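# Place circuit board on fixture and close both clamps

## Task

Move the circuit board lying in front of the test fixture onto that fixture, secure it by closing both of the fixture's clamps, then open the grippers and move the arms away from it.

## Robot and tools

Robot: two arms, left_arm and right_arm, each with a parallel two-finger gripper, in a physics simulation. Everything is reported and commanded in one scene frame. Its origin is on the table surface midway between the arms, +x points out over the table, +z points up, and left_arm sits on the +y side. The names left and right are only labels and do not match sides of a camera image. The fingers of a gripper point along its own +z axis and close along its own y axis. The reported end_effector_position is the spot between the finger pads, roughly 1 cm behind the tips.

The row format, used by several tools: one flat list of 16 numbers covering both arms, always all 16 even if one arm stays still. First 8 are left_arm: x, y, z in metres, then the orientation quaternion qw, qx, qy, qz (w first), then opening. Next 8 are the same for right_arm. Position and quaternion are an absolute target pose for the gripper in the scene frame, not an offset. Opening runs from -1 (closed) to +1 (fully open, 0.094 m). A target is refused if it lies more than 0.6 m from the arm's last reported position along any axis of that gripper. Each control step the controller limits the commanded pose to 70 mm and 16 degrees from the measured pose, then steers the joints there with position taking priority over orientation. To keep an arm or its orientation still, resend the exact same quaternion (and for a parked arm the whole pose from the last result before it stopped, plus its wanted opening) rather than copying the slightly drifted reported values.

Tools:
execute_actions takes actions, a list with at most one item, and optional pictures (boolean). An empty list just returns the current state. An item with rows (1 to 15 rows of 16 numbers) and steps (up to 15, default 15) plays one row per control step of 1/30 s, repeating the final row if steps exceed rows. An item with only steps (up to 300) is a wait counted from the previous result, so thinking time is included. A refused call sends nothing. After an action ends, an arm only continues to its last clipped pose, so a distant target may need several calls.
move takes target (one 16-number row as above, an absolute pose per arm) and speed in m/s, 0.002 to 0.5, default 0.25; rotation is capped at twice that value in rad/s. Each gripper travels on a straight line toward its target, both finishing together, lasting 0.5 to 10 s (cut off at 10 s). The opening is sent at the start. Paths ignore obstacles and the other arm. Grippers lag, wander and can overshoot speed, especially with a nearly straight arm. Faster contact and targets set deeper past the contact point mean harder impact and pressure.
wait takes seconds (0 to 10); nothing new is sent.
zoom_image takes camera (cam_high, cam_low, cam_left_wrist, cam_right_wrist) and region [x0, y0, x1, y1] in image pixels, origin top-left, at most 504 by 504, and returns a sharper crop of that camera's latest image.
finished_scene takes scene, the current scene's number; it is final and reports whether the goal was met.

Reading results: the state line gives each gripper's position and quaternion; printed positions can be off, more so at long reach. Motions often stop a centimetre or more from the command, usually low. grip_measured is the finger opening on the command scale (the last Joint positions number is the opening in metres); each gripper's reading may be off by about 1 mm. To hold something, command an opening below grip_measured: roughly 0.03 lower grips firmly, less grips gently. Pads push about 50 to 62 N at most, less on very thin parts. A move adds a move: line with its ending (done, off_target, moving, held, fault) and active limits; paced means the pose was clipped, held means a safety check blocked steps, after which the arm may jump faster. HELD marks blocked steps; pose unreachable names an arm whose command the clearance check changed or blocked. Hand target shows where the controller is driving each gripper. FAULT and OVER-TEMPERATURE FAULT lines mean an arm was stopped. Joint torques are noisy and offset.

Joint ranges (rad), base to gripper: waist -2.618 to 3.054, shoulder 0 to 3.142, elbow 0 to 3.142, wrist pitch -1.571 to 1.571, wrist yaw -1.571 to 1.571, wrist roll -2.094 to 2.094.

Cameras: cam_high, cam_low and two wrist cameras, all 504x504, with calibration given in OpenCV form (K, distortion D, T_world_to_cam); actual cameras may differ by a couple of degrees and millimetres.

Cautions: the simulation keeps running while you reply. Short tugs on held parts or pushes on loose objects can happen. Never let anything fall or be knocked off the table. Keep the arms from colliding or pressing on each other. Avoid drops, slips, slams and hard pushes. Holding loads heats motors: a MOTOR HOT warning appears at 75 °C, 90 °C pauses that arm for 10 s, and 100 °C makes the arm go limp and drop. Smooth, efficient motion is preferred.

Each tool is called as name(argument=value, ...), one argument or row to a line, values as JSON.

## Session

execute_actions(
  actions=[],
)

Scene clock: 0.00 s of 5400.00 s.
left_arm: end_effector_position=(+0.4392, -0.1307, +0.2267) grip_measured=+1.000 end_effector_quat_wxyz=(+0.529, +0.566, +0.436, +0.458) | right_arm: end_effector_position=(+0.3644, -0.4874, +0.1283) grip_measured=+1.000 end_effector_quat_wxyz=(+0.235, +0.689, -0.598, +0.335)
Joint positions: left_arm=[-0.769  2.075  1.351  0.696 -0.752  1.609  0.094] | right_arm=[ 0.067  1.645  1.128 -0.709  0.786 -1.937  0.094]
Joint velocities: left_arm=[ 0.002  0.017  0.002 -0.007  0.051  0.066  0.   ] | right_arm=[ 0.002 -0.012  0.002 -0.051 -0.022 -0.022  0.   ]
Joint torques (N m, as the arm reports them, + toward a larger angle): no reading
Hand target (left_arm): +0.439, -0.131, +0.226; +0.527, +0.568, +0.437, +0.457
Hand target (right_arm): +0.364, -0.488, +0.132; +0.237, +0.688, -0.597, +0.337
camera_calibration (this result's frames):
cam_left_wrist: T_world_to_cam=[[0.0288721, 0.272577, -0.961701, 0.236002], [-0.171971, 0.949111, 0.263846, 0.183526], [0.984679, 0.157766, 0.0742781, -0.349173], [0, 0, 0, 1]] pos_world=[0.36857, -0.183428, 0.204476]
cam_right_wrist: T_world_to_cam=[[0.882566, 0.361797, -0.300301, -0.10437], [0.352553, -0.0866194, 0.931774, -0.262929], [0.311101, -0.928224, -0.204, -0.442343], [0, 0, 0, 1]] pos_world=[0.322423, -0.395608, 0.123411]

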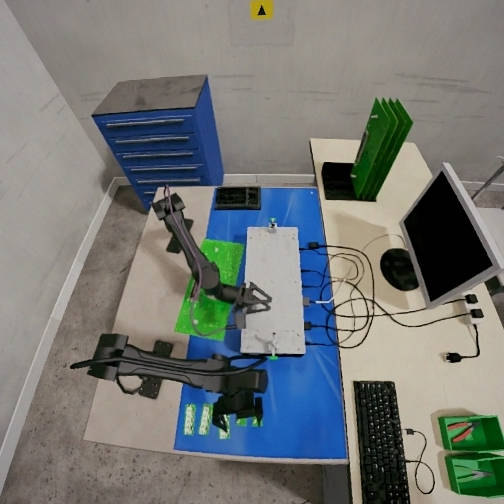

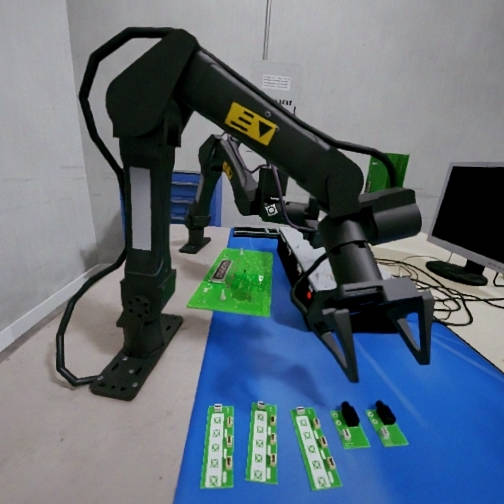

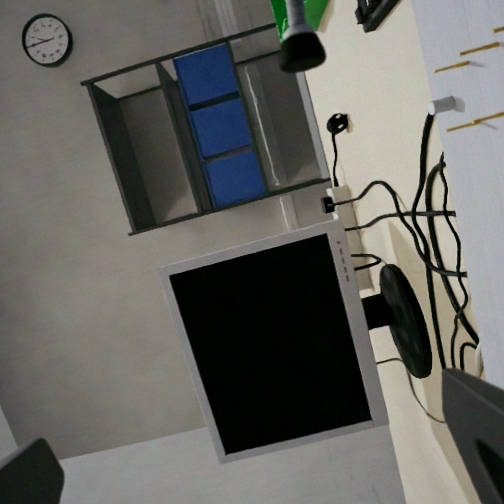

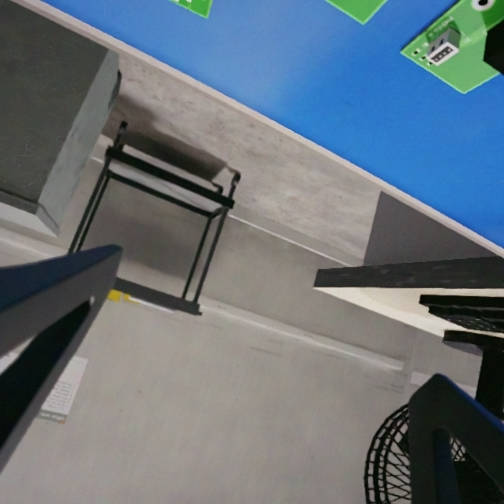

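move(
  target=[0.38,-0.02,0.33,0.529,0.566,0.436,0.458,1,0.35,-0.45,0.22,0.235,0.689,-0.598,0.335,1],
  speed=0.2,
)

move(
  target=[0.27,0.25,0.27,0.15,0,0.988,0,-0.4,0.27,-0.33,0.25,0.15,0,0.988,0,-0.4],
  speed=0.3,
)

Scene clock: 6.10 s of 5400.00 s.
left_arm: end_effector_position=(+0.3789, -0.0252, +0.3356) grip_measured=+1.000 end_effector_quat_wxyz=(+0.538, +0.557, +0.436, +0.459) | right_arm: end_effector_position=(+0.3505, -0.4506, +0.2052) grip_measured=+1.000 end_effector_quat_wxyz=(+0.239, +0.696, -0.596, +0.321)
Joint positions: left_arm=[-0.732  1.503  1.078  0.424 -0.714  1.612  0.094] | right_arm=[ 0.183  1.606  1.417 -1.185  0.805 -1.772  0.094]
Joint velocities: left_arm=[-0.012  0.007 -0.002 -0.007  0.051 -0.007  0.   ] | right_arm=[ 0.007  0.007 -0.002 -0.007 -0.037  0.007  0.   ]
Joint torques (N m, as the arm reports them, + toward a larger angle): left_arm=[ 0.66 -6.7   6.96  1.33  0.09 -0.04] | right_arm=[ 0.47 -7.42  9.15  0.55  0.62  0.08]
Hand target (left_arm): +0.378, -0.022, +0.330; +0.529, +0.566, +0.436, +0.458
Hand target (right_arm): +0.352, -0.450, +0.220; +0.234, +0.689, -0.597, +0.337
Off the commanded pose (left_arm): 0.008 m, 1 deg.
Off the commanded pose (right_arm): 0.015 m, 2 deg.
After step 90, 1.60 s passed at rest.
move: off_target (right_arm)
camera_calibration (this result's frames):
cam_left_wrist: T_world_to_cam=[[0.0450202, 0.253579, -0.966266, 0.308659], [-0.176176, 0.954102, 0.242179, 0.0533191], [0.983329, 0.15933, 0.0876285, -0.318459], [0, 0, 0, 1]] pos_world=[0.308648, -0.0784013, 0.31324]
cam_right_wrist: T_world_to_cam=[[0.872666, 0.366818, -0.322333, -0.0720932], [0.381127, -0.0989719, 0.91921, -0.339465], [0.305281, -0.925013, -0.226174, -0.380139], [0, 0, 0, 1]] pos_world=[0.308342, -0.358786, 0.202824]

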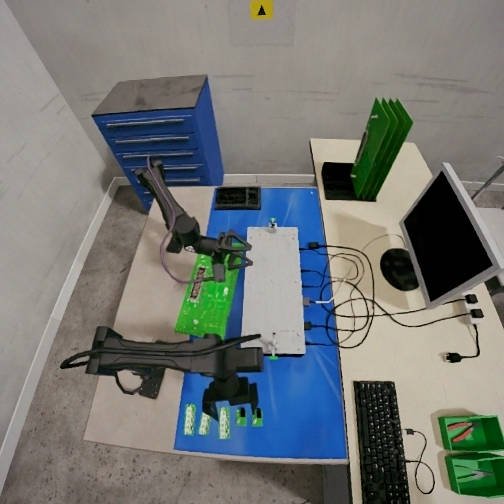

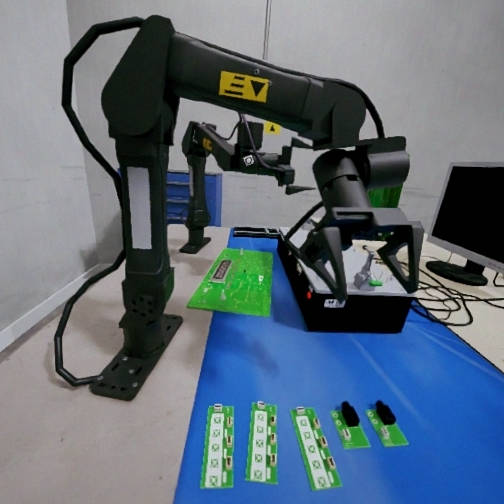

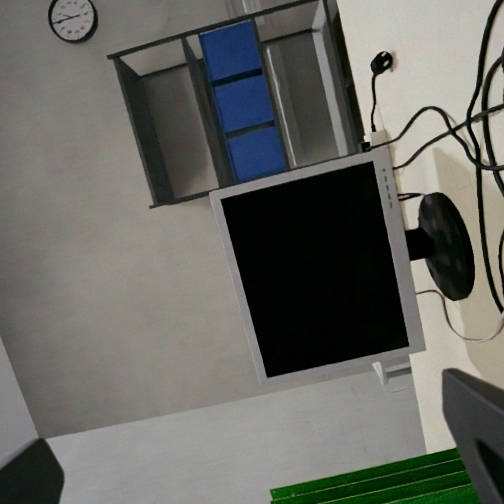

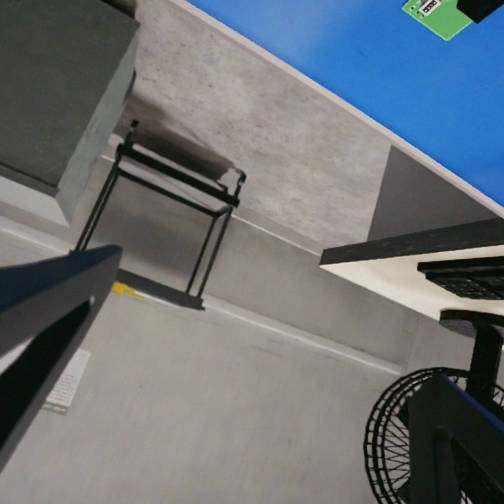

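Scene clock: 10.13 s of 5400.00 s.
left_arm: end_effector_position=(+0.2691, +0.2473, +0.2682) grip_measured=-0.398 end_effector_quat_wxyz=(+0.160, +0.007, +0.987, +0.001) | right_arm: end_effector_position=(+0.2766, -0.3326, +0.2500) grip_measured=-0.398 end_effector_quat_wxyz=(+0.141, -0.001, +0.990, -0.006)
Joint positions: left_arm=[ 0.101  1.364  1.652 -1.538 -0.025 -0.063  0.028] | right_arm=[ 0.164  1.324  1.553 -1.518  0.018  0.015  0.028]
Joint velocities: left_arm=[ 0.002  0.002 -0.002  0.007  0.022  0.007  0.001] | right_arm=[-0.012 -0.007  0.012 -0.022 -0.081  0.022 -0.001]
Joint torques (N m, as the arm reports them, + toward a larger angle): left_arm=[ 0.63 -3.03  7.07  0.46  0.04  0.04] | right_arm=[ 0.   -5.04  4.46  1.08 -0.07  0.08]
Hand target (left_arm): +0.268, +0.247, +0.270; +0.155, +0.009, +0.988, -0.003
Hand target (right_arm): +0.273, -0.330, +0.249; +0.144, +0.003, +0.990, +0.001
Off the commanded pose (left_arm): 0.003 m, 1 deg.
Off the commanded pose (right_arm): 0.007 m, 1 deg.
joint sent to its limit (left arm) — the command would take joint 4 (wrist pitch) past its lower limit, so that joint was sent only as far as its limit.
move: done
camera_calibration (this result's frames):
cam_left_wrist: T_world_to_cam=[[-0.221553, -0.972864, -0.0667005, 0.313178], [-0.974286, 0.217964, 0.0570734, 0.236716], [-0.0409863, 0.0776302, -0.996139, 0.338489], [0, 0, 0, 1]] pos_world=[0.313889, 0.226807, 0.344562]
cam_right_wrist: T_world_to_cam=[[0.4212, -0.906418, 0.0315648, -0.423536], [-0.87828, -0.398946, 0.263566, 0.0716268], [-0.226308, -0.138737, -0.964125, 0.354721], [0, 0, 0, 1]] pos_world=[0.321578, -0.306113, 0.336486]

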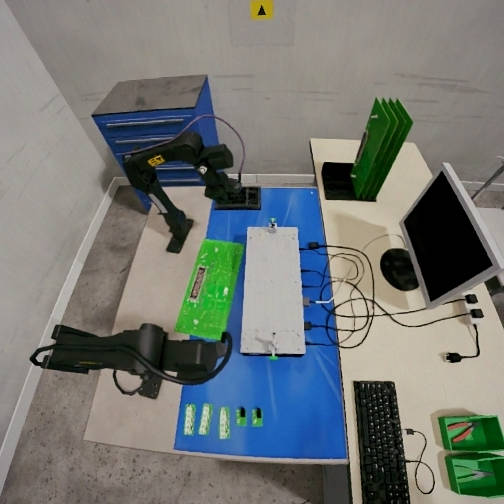

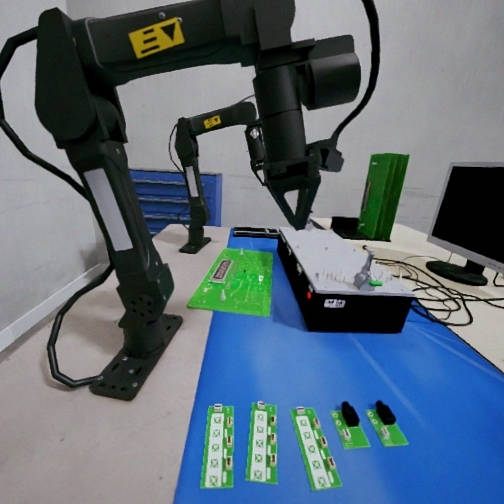

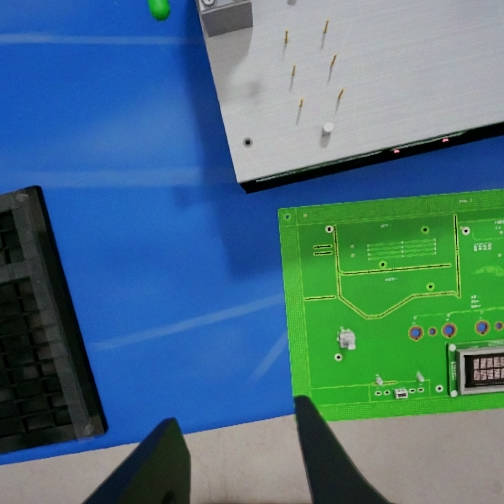

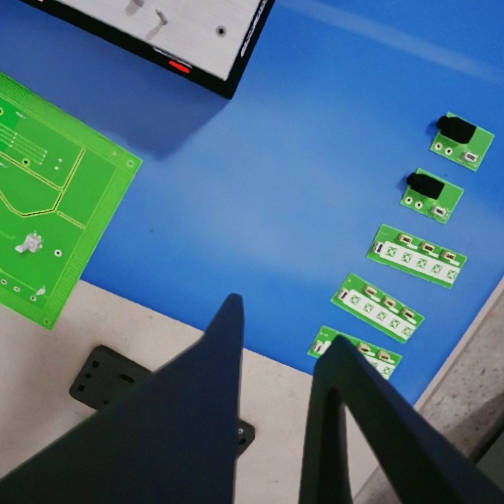

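move(
  target=[0.207,0.188,0.14,0.05,0.05,0.997,0,-0.4,0.173,-0.164,0.14,0.05,0.05,0.997,0,-0.4],
)

Scene clock: 26.53 s of 5400.00 s.
left_arm: end_effector_position=(+0.2089, +0.1878, +0.1369) grip_measured=-0.398 end_effector_quat_wxyz=(+0.039, +0.052, +0.998, +0.002) | right_arm: end_effector_position=(+0.1757, -0.1594, +0.1455) grip_measured=-0.398 end_effector_quat_wxyz=(+0.056, +0.048, +0.997, +0.009)
Joint positions: left_arm=[-0.206  1.283  1.094 -1.309 -0.03  -0.284  0.028] | right_arm=[ 1.074  1.337  1.165 -1.32   0.082  1.021  0.028]
Joint velocities: left_arm=[-0.007 -0.002  0.002 -0.022 -0.066  0.007 -0.001] | right_arm=[-0.012 -0.012 -0.012 -0.007 -0.007  0.066  0.001]
Joint torques (N m, as the arm reports them, + toward a larger angle): left_arm=[-0.73 -4.97  5.61  0.35 -0.03 -0.19] | right_arm=[ 0.51 -3.34  5.27  0.7   0.25  0.11]
Hand target (left_arm): +0.207, +0.187, +0.139; +0.051, +0.051, +0.997, -0.002
Hand target (right_arm): +0.175, -0.161, +0.140; +0.058, +0.048, +0.997, -0.001
Off the commanded pose (left_arm): 0.004 m, 1 deg.
Off the commanded pose (right_arm): 0.008 m, 1 deg.
After step 90, 11.77 s passed at rest.
move: done
camera_calibration (this result's frames):
cam_left_wrist: T_world_to_cam=[[-0.316183, -0.948498, -0.0195074, 0.241936], [-0.909354, 0.297147, 0.291167, 0.13805], [-0.270375, 0.109801, -0.956473, 0.246322], [0, 0, 0, 1]] pos_world=[0.268631, 0.161409, 0.200124]
cam_right_wrist: T_world_to_cam=[[0.330815, -0.940791, -0.0739891, -0.19495], [-0.856634, -0.332263, 0.394688, 0.0674447], [-0.395903, -0.0671871, -0.915831, 0.289397], [0, 0, 0, 1]] pos_world=[0.236841, -0.141554, 0.223995]

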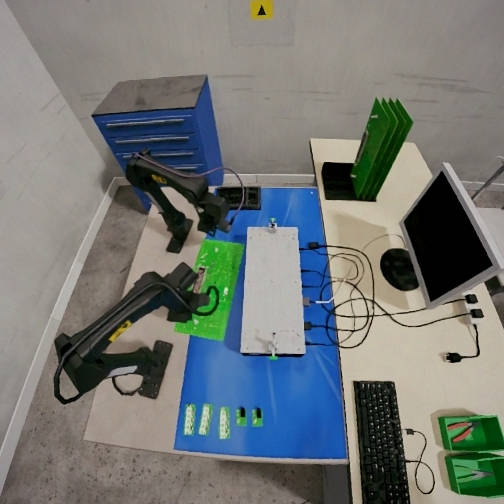

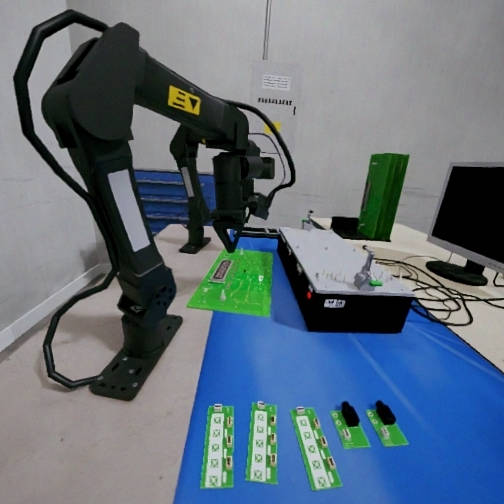

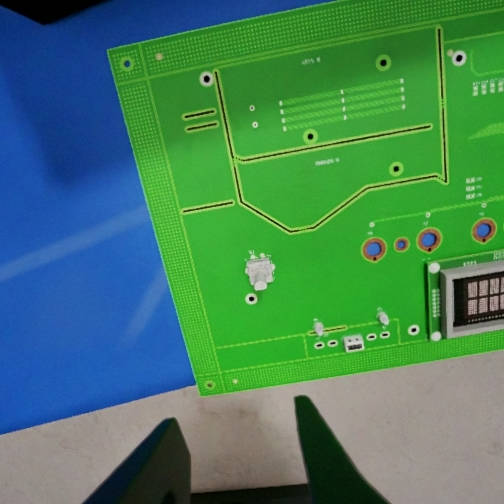

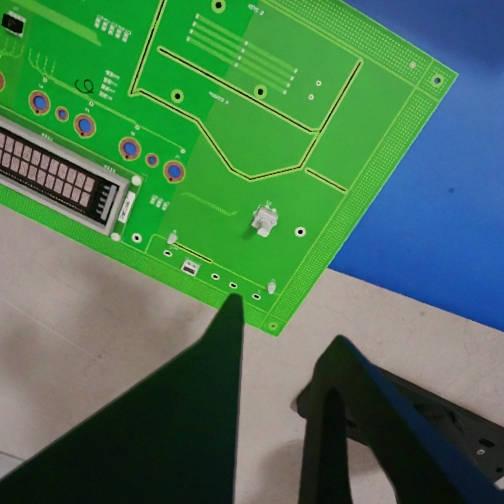

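move(
  target=[0.206,0.185,0.06,0.04,0.05,0.998,0,-0.4,0.171,-0.161,0.06,0.04,0.05,0.998,0,-0.4],
  speed=0.15,
)

Scene clock: 37.13 s of 5400.00 s.
left_arm: end_effector_position=(+0.2082, +0.1862, +0.0669) grip_measured=-0.398 end_effector_quat_wxyz=(+0.051, +0.050, +0.997, -0.003) | right_arm: end_effector_position=(+0.1737, -0.1600, +0.0664) grip_measured=-0.398 end_effector_quat_wxyz=(+0.049, +0.049, +0.998, +0.005)
Joint positions: left_arm=[-0.214  1.283  0.812 -1.002 -0.03  -0.294  0.028] | right_arm=[ 1.074  1.374  0.879 -1.012  0.075  1.024  0.028]
Joint velocities: left_arm=[-0.002  0.002 -0.007 -0.037  0.007 -0.081  0.   ] | right_arm=[-0.022  0.002 -0.012  0.051  0.007  0.007  0.002]
Joint torques (N m, as the arm reports them, + toward a larger angle): left_arm=[-0.68 -1.87  5.57  0.35  0.02 -0.13] | right_arm=[-0.06 -3.2   5.17  0.71 -0.03  0.04]
Hand target (left_arm): +0.205, +0.185, +0.060; +0.040, +0.050, +0.998, +0.000
Hand target (right_arm): +0.170, -0.162, +0.060; +0.040, +0.050, +0.998, -0.000
Off the commanded pose (left_arm): 0.007 m, 1 deg.
Off the commanded pose (right_arm): 0.007 m, 1 deg.
After step 90, 6.40 s passed at rest.
move: done
camera_calibration (this result's frames):
cam_left_wrist: T_world_to_cam=[[-0.313629, -0.949397, -0.0167996, 0.238313], [-0.9165, 0.29804, 0.266833, 0.16121], [-0.248323, 0.0990834, -0.963596, 0.177172], [0, 0, 0, 1]] pos_world=[0.266487, 0.160652, 0.13171]
cam_right_wrist: T_world_to_cam=[[0.32808, -0.941907, -0.0719369, -0.200519], [-0.851293, -0.327808, 0.409685, 0.0954843], [-0.409467, -0.0731703, -0.909386, 0.217101], [0, 0, 0, 1]] pos_world=[0.235967, -0.141685, 0.143886]

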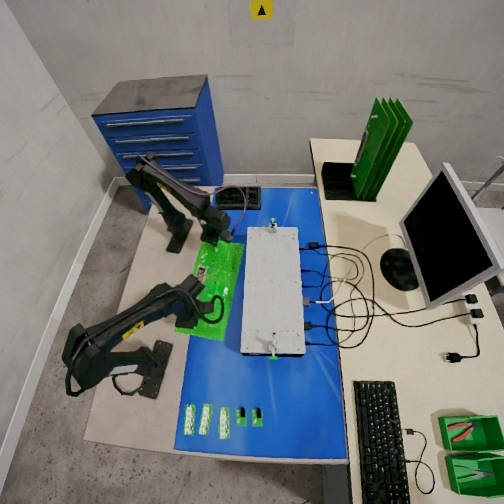

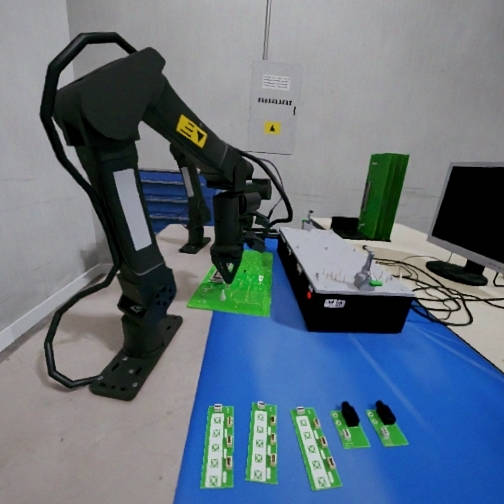

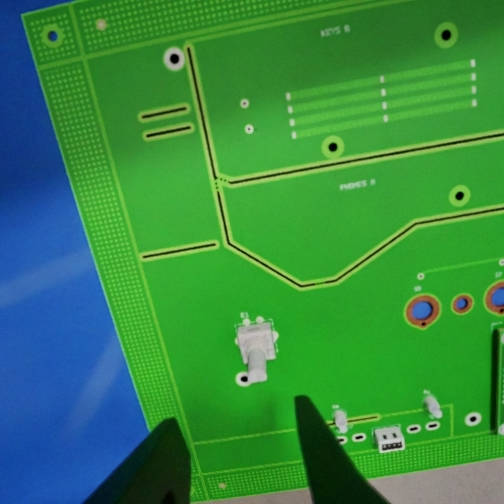

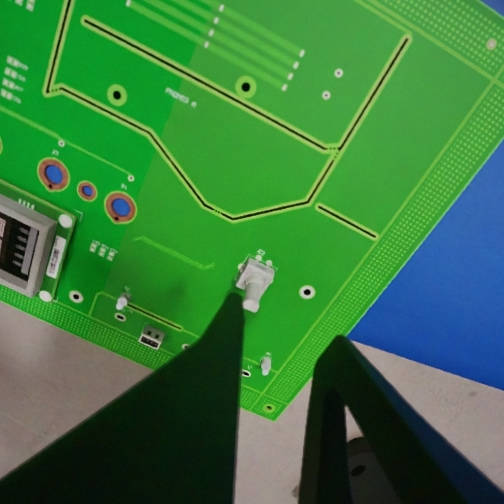

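move(
  target=[0.205,0.180,0.055,0.04,0.05,0.998,0,-0.4,0.170,-0.153,0.055,0.04,0.05,0.998,0,-0.4],
  speed=0.1,
)

move(
  target=[0.204,0.180,0.012,0.04,0.05,0.998,0,-0.4,0.169,-0.153,0.012,0.04,0.05,0.998,0,-0.4],
  speed=0.06,
)

Scene clock: 44.30 s of 5400.00 s.
left_arm: end_effector_position=(+0.2108, +0.1793, +0.0646) grip_measured=-0.398 end_effector_quat_wxyz=(+0.055, +0.051, +0.997, -0.005) | right_arm: end_effector_position=(+0.1736, -0.1539, +0.0599) grip_measured=-0.398 end_effector_quat_wxyz=(+0.047, +0.050, +0.998, +0.003)
Joint positions: left_arm=[-0.238  1.297  0.812 -0.978 -0.03  -0.317  0.028] | right_arm=[ 1.09   1.407  0.879 -0.986  0.074  1.042  0.028]
Joint velocities: left_arm=[-0.027  0.012  0.007 -0.022  0.022 -0.051 -0.001] | right_arm=[-0.012 -0.017 -0.002  0.022 -0.051 -0.051  0.   ]
Joint torques (N m, as the arm reports them, + toward a larger angle): left_arm=[-0.64 -1.78  4.74  0.4   0.   -0.12] | right_arm=[ 0.5  -3.24  5.65  0.52 -0.02  0.13]
Hand target (left_arm): +0.205, +0.180, +0.055; +0.040, +0.050, +0.998, -0.000
Hand target (right_arm): +0.170, -0.153, +0.055; +0.040, +0.050, +0.998, +0.000
Off the commanded pose (left_arm): 0.011 m, 2 deg.
Off the commanded pose (right_arm): 0.006 m, 1 deg.
After step 90, 3.43 s passed at rest.
move: off_target (left_arm)
camera_calibration (this result's frames):
cam_left_wrist: T_world_to_cam=[[-0.315084, -0.948966, -0.013627, 0.23256], [-0.918037, 0.30111, 0.257954, 0.166613], [-0.240687, 0.0937873, -0.966061, 0.175816], [0, 0, 0, 1]] pos_world=[0.26855, 0.154033, 0.13004]
cam_right_wrist: T_world_to_cam=[[0.325006, -0.943096, -0.0702931, -0.19496], [-0.85051, -0.323981, 0.414329, 0.100286], [-0.413526, -0.0748743, -0.907409, 0.211919], [0, 0, 0, 1]] pos_world=[0.236292, -0.135507, 0.137041]

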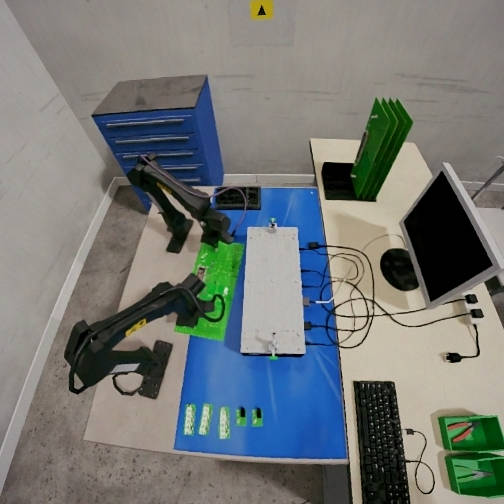

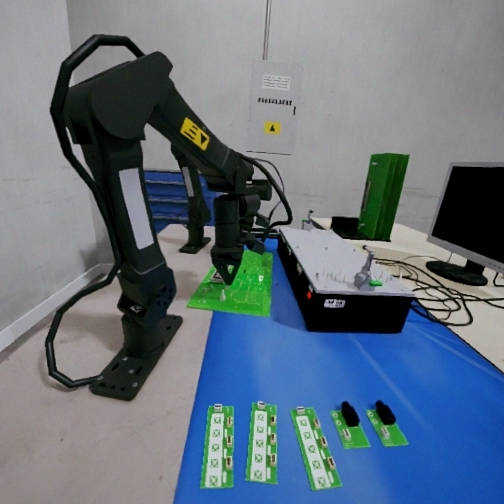

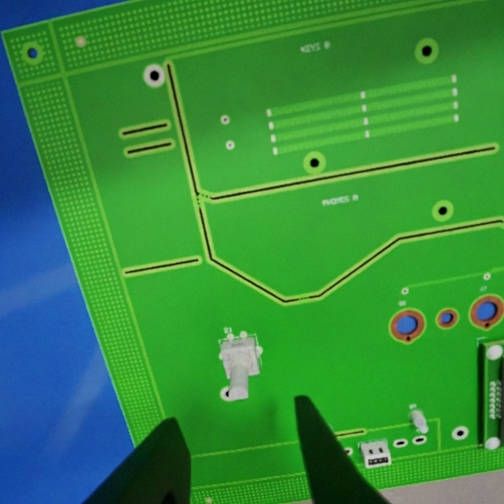

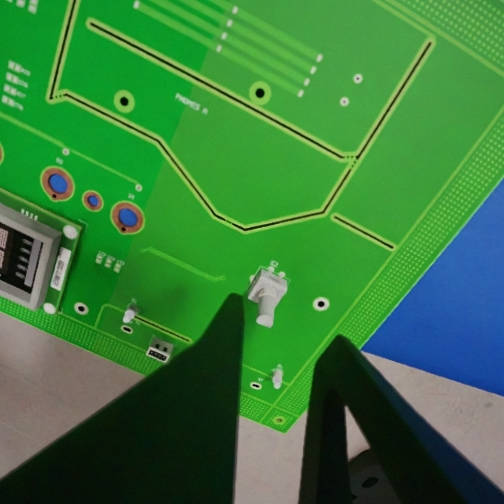

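Scene clock: 45.70 s of 5400.00 s.
left_arm: end_effector_position=(+0.2084, +0.1804, +0.0193) grip_measured=-0.398 end_effector_quat_wxyz=(+0.051, +0.049, +0.997, -0.004) | right_arm: end_effector_position=(+0.1758, -0.1508, +0.0198) grip_measured=-0.398 end_effector_quat_wxyz=(+0.050, +0.053, +0.997, +0.008)
Joint positions: left_arm=[-0.238  1.365  0.671 -0.779 -0.03  -0.321  0.028] | right_arm=[ 1.09   1.476  0.766 -0.793  0.074  1.047  0.028]
Joint velocities: left_arm=[-0.002 -0.017  0.007  0.051 -0.066 -0.037  0.001] | right_arm=[ 0.002 -0.007 -0.002 -0.095 -0.095  0.022 -0.001]
Joint torques (N m, as the arm reports them, + toward a larger angle): left_arm=[-1.08 -2.21  5.11  0.38 -0.04 -0.15] | right_arm=[ 0.7  -3.56  4.47  0.63 -0.02  0.09]
Hand target (left_arm): +0.203, +0.180, +0.013; +0.040, +0.050, +0.998, -0.000
Hand target (right_arm): +0.169, -0.154, +0.012; +0.040, +0.050, +0.998, -0.000
Off the commanded pose (left_arm): 0.009 m, 1 deg.
Off the commanded pose (right_arm): 0.011 m, 1 deg.
move: off_target (right_arm)
camera_calibration (this result's frames):
cam_left_wrist: T_world_to_cam=[[-0.311594, -0.95011, -0.0141194, 0.231696], [-0.917057, 0.296796, 0.266304, 0.176165], [-0.248828, 0.095927, -0.963786, 0.13263], [0, 0, 0, 1]] pos_world=[0.266751, 0.155129, 0.0841845]
cam_right_wrist: T_world_to_cam=[[0.321166, -0.943899, -0.0768548, -0.194966], [-0.854545, -0.323826, 0.406066, 0.120658], [-0.408173, -0.0647387, -0.910606, 0.177256], [0, 0, 0, 1]] pos_world=[0.238075, -0.133481, 0.0974314]

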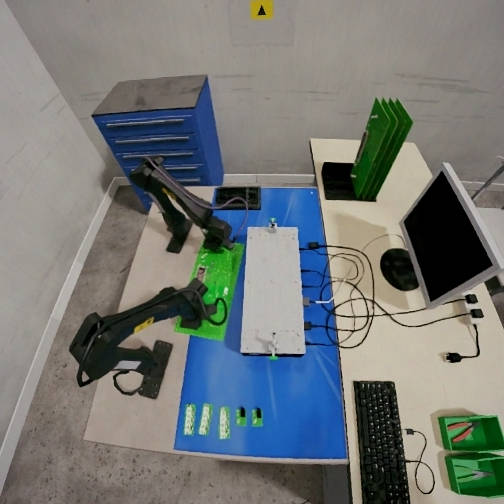

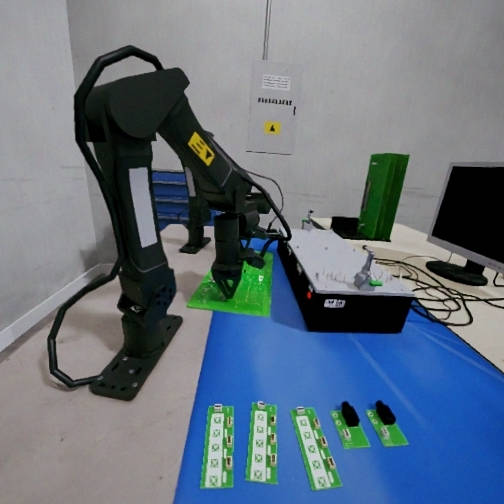

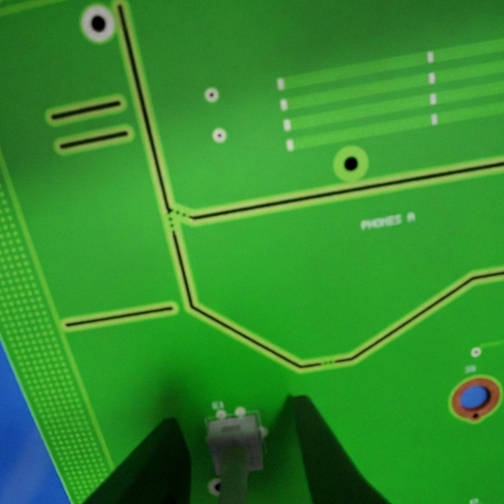

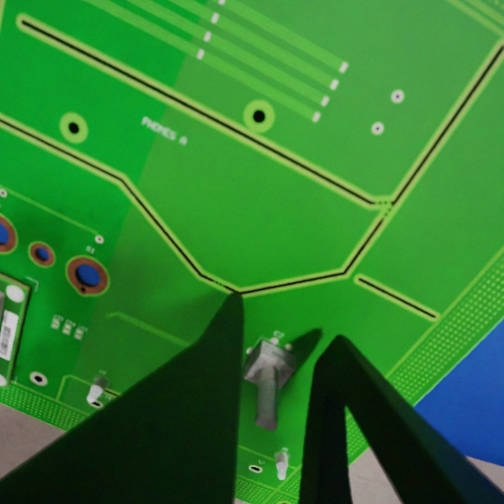

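move(
  target=[0.198,0.180,0.010,0.04,0.05,0.998,0,-0.4,0.164,-0.157,0.010,0.04,0.05,0.998,0,-0.4],
  speed=0.05,
)

move(
  target=[0.198,0.180,0.010,0.04,0.05,0.998,0,-0.84,0.164,-0.157,0.010,0.04,0.05,0.998,0,-0.84],
)

Scene clock: 51.20 s of 5400.00 s.
left_arm: end_effector_position=(+0.2021, +0.1796, +0.0143) grip_measured=-0.398 end_effector_quat_wxyz=(+0.045, +0.051, +0.998, -0.002) | right_arm: end_effector_position=(+0.1697, -0.1546, +0.0140) grip_measured=-0.398 end_effector_quat_wxyz=(+0.045, +0.051, +0.998, +0.002)
Joint positions: left_arm=[-0.254  1.365  0.65  -0.77  -0.03  -0.333  0.028] | right_arm=[ 1.101  1.476  0.741 -0.784  0.074  1.055  0.028]
Joint velocities: left_arm=[ 0.002  0.007 -0.007 -0.007 -0.007 -0.037  0.   ] | right_arm=[-0.032 -0.002 -0.007  0.007 -0.022  0.066 -0.001]
Joint torques (N m, as the arm reports them, + toward a larger angle): left_arm=[-0.98 -2.89  4.94  0.37  0.   -0.05] | right_arm=[ 0.53 -4.77  4.34  0.62 -0.01  0.08]
Hand target (left_arm): +0.198, +0.180, +0.010; +0.040, +0.050, +0.998, -0.000
Hand target (right_arm): +0.164, -0.157, +0.010; +0.040, +0.050, +0.998, -0.000
Off the commanded pose (left_arm): 0.006 m, 1 deg.
Off the commanded pose (right_arm): 0.007 m, 1 deg.
After step 90, 1.73 s passed at rest.
move: done
camera_calibration (this result's frames):
cam_left_wrist: T_world_to_cam=[[-0.315073, -0.948959, -0.0143441, 0.229394], [-0.912865, 0.298885, 0.278112, 0.170581], [-0.259629, 0.10072, -0.960442, 0.127581], [0, 0, 0, 1]] pos_world=[0.261117, 0.153852, 0.0783843]
cam_right_wrist: T_world_to_cam=[[0.323777, -0.943647, -0.0685545, -0.197545], [-0.849657, -0.321874, 0.417709, 0.115869], [-0.416235, -0.0769966, -0.905991, 0.168676], [0, 0, 0, 1]] pos_world=[0.232618, -0.13613, 0.0908763]

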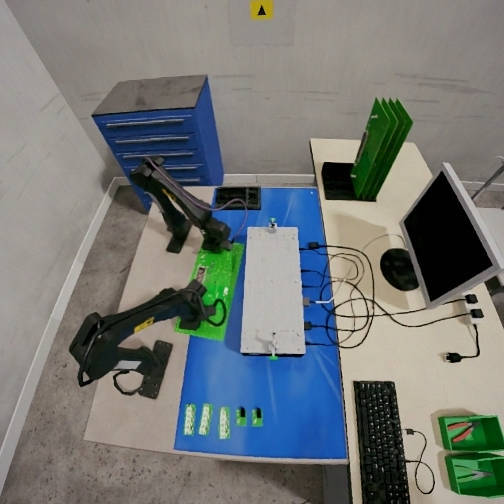

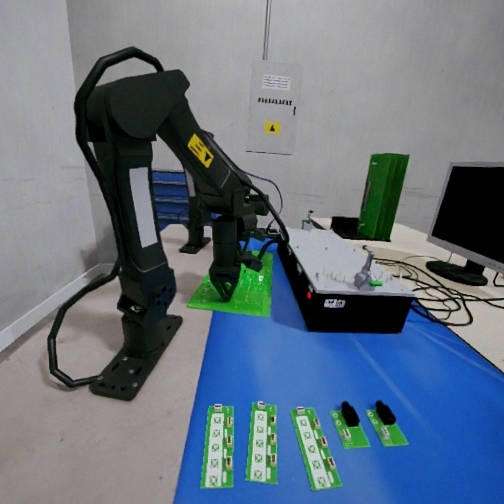

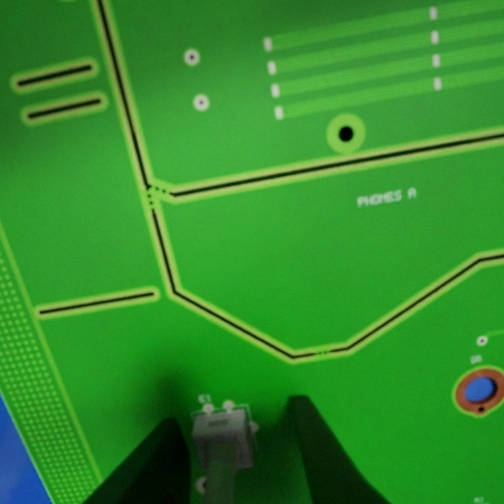

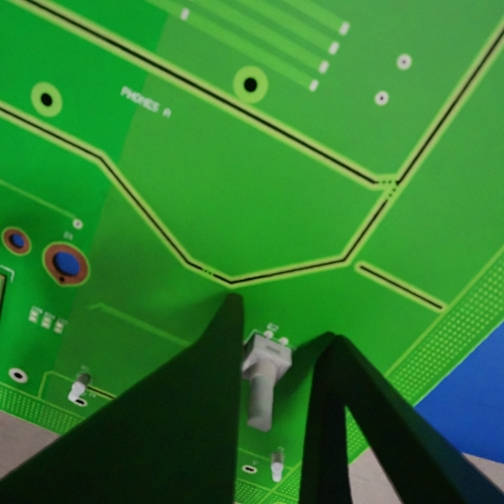

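Scene clock: 51.90 s of 5400.00 s.
left_arm: end_effector_position=(+0.2021, +0.1822, +0.0143) grip_measured=-0.774 end_effector_quat_wxyz=(+0.046, +0.050, +0.998, +0.004) | right_arm: end_effector_position=(+0.1690, -0.1571, +0.0139) grip_measured=-0.818 end_effector_quat_wxyz=(+0.045, +0.051, +0.998, -0.003)
Joint positions: left_arm=[-0.253  1.365  0.65  -0.774 -0.042 -0.333  0.011] | right_arm=[ 1.101  1.476  0.741 -0.793  0.079  1.055  0.009]
Joint velocities: left_arm=[-0.002  0.002 -0.007  0.066 -0.037 -0.051 -0.001] | right_arm=[-0.027 -0.012 -0.022  0.007 -0.022 -0.007  0.   ]
Joint torques (N m, as the arm reports them, + toward a larger angle): left_arm=[-0.83 -3.    4.82  0.39  0.07 -0.13] | right_arm=[ 0.52 -4.77  4.38  0.69 -0.06  0.09]
Hand target (left_arm): +0.198, +0.180, +0.010; +0.040, +0.050, +0.998, -0.000
Hand target (right_arm): +0.164, -0.157, +0.010; +0.040, +0.050, +0.998, -0.000
Off the commanded pose (left_arm): 0.006 m, 1 deg.
Off the commanded pose (right_arm): 0.006 m, 1 deg.
move: done
camera_calibration (this result's frames):
cam_left_wrist: T_world_to_cam=[[-0.313386, -0.949254, -0.0265656, 0.231735], [-0.913711, 0.293795, 0.280743, 0.170908], [-0.258692, 0.112254, -0.959415, 0.125015], [0, 0, 0, 1]] pos_world=[0.261123, 0.15573, 0.0781165]
cam_right_wrist: T_world_to_cam=[[0.323096, -0.944488, -0.0595926, -0.199749], [-0.848966, -0.317092, 0.42274, 0.115092], [-0.418169, -0.0859935, -0.90429, 0.167045], [0, 0, 0, 1]] pos_world=[0.2321, -0.137801, 0.0904998]

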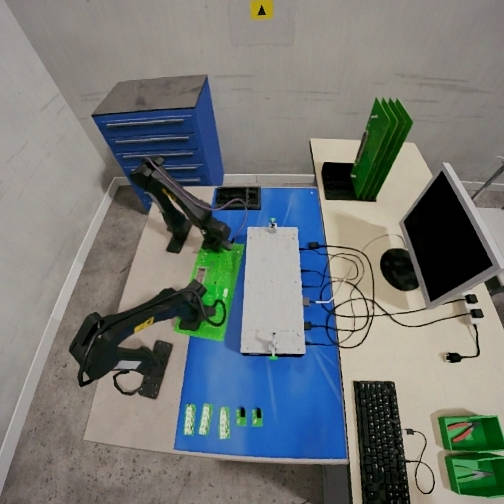

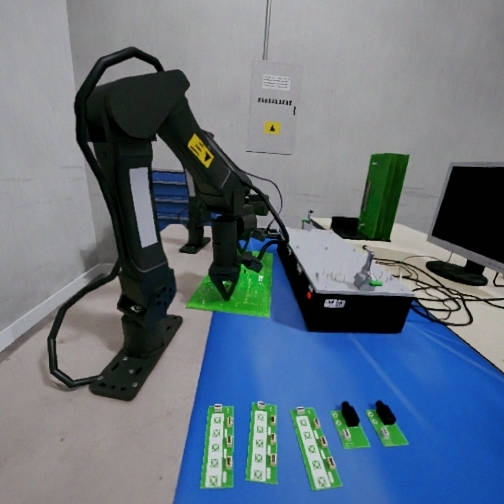

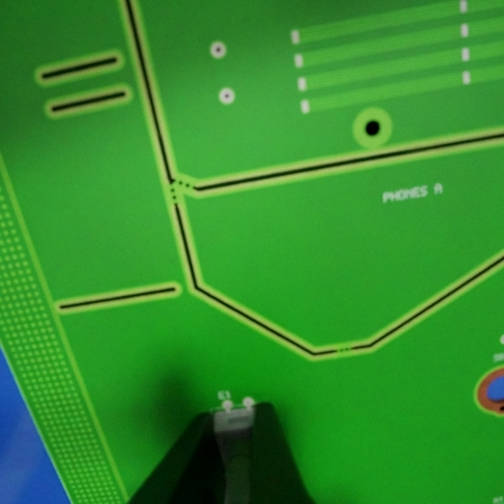

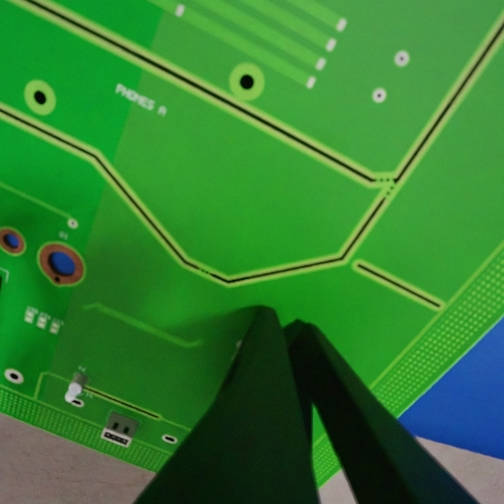

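move(
  target=[0.20,0.182,0.19,0.09,0.05,0.995,0,-0.85,0.167,-0.157,0.19,0.09,0.05,0.995,0,-0.87],
  speed=0.12,
)

Scene clock: 57.87 s of 5400.00 s.
left_arm: end_effector_position=(+0.2016, +0.1823, +0.1795) grip_measured=-0.774 end_effector_quat_wxyz=(+0.075, +0.052, +0.996, +0.006) | right_arm: end_effector_position=(+0.1675, -0.1555, +0.1781) grip_measured=-0.818 end_effector_quat_wxyz=(+0.079, +0.051, +0.996, -0.006)
Joint positions: left_arm=[-0.278  1.229  1.221 -1.43  -0.071 -0.351  0.011] | right_arm=[ 1.161  1.352  1.303 -1.455  0.143  1.112  0.009]
Joint velocities: left_arm=[-0.002 -0.017 -0.002  0.051 -0.095  0.007  0.   ] | right_arm=[-0.012 -0.002 -0.002  0.051  0.007  0.037  0.   ]
Joint torques (N m, as the arm reports them, + toward a larger angle): left_arm=[-0.73 -3.72  8.    0.27 -0.04 -0.16] | right_arm=[ 0.5  -4.48  9.15  0.34  0.24  0.08]
Hand target (left_arm): +0.202, +0.181, +0.190; +0.090, +0.050, +0.995, +0.000
Hand target (right_arm): +0.168, -0.155, +0.190; +0.090, +0.050, +0.995, +0.002
Off the commanded pose (left_arm): 0.011 m, 2 deg.
Off the commanded pose (right_arm): 0.012 m, 1 deg.
After step 90, 1.00 s passed at rest.
move: off_target (left_arm, right_arm)
camera_calibration (this result's frames):
cam_left_wrist: T_world_to_cam=[[-0.314867, -0.94798, -0.046826, 0.23976], [-0.927588, 0.296891, 0.226794, 0.135868], [-0.201094, 0.114845, -0.972816, 0.27371], [0, 0, 0, 1]] pos_world=[0.256563, 0.155516, 0.246682]
cam_right_wrist: T_world_to_cam=[[0.326065, -0.944884, -0.029607, -0.193928], [-0.875843, -0.31373, 0.366705, 0.0599179], [-0.355782, -0.0936384, -0.929866, 0.307931], [0, 0, 0, 1]] pos_world=[0.225268, -0.135607, 0.258621]

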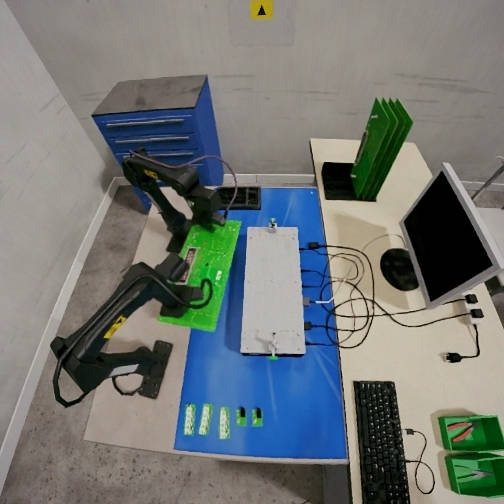

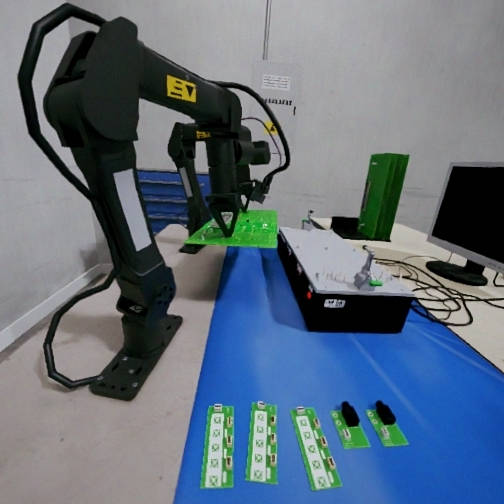

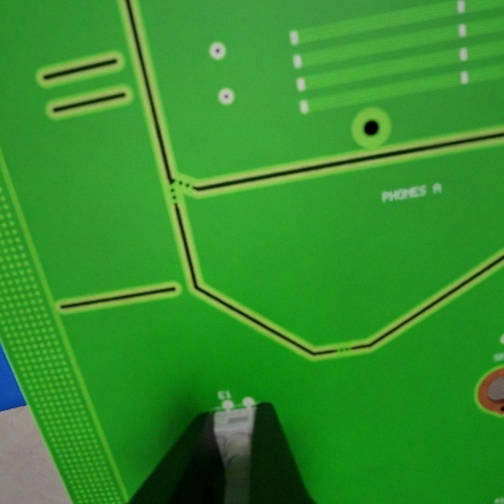

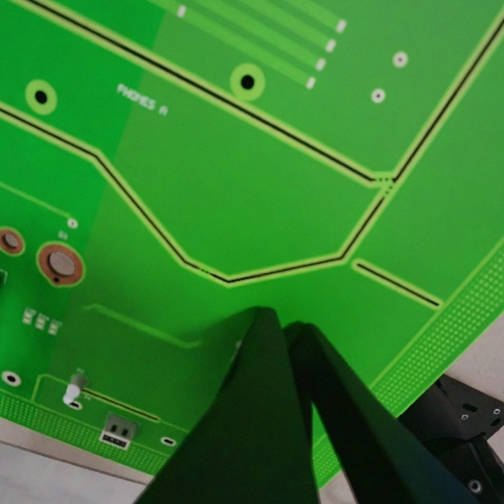

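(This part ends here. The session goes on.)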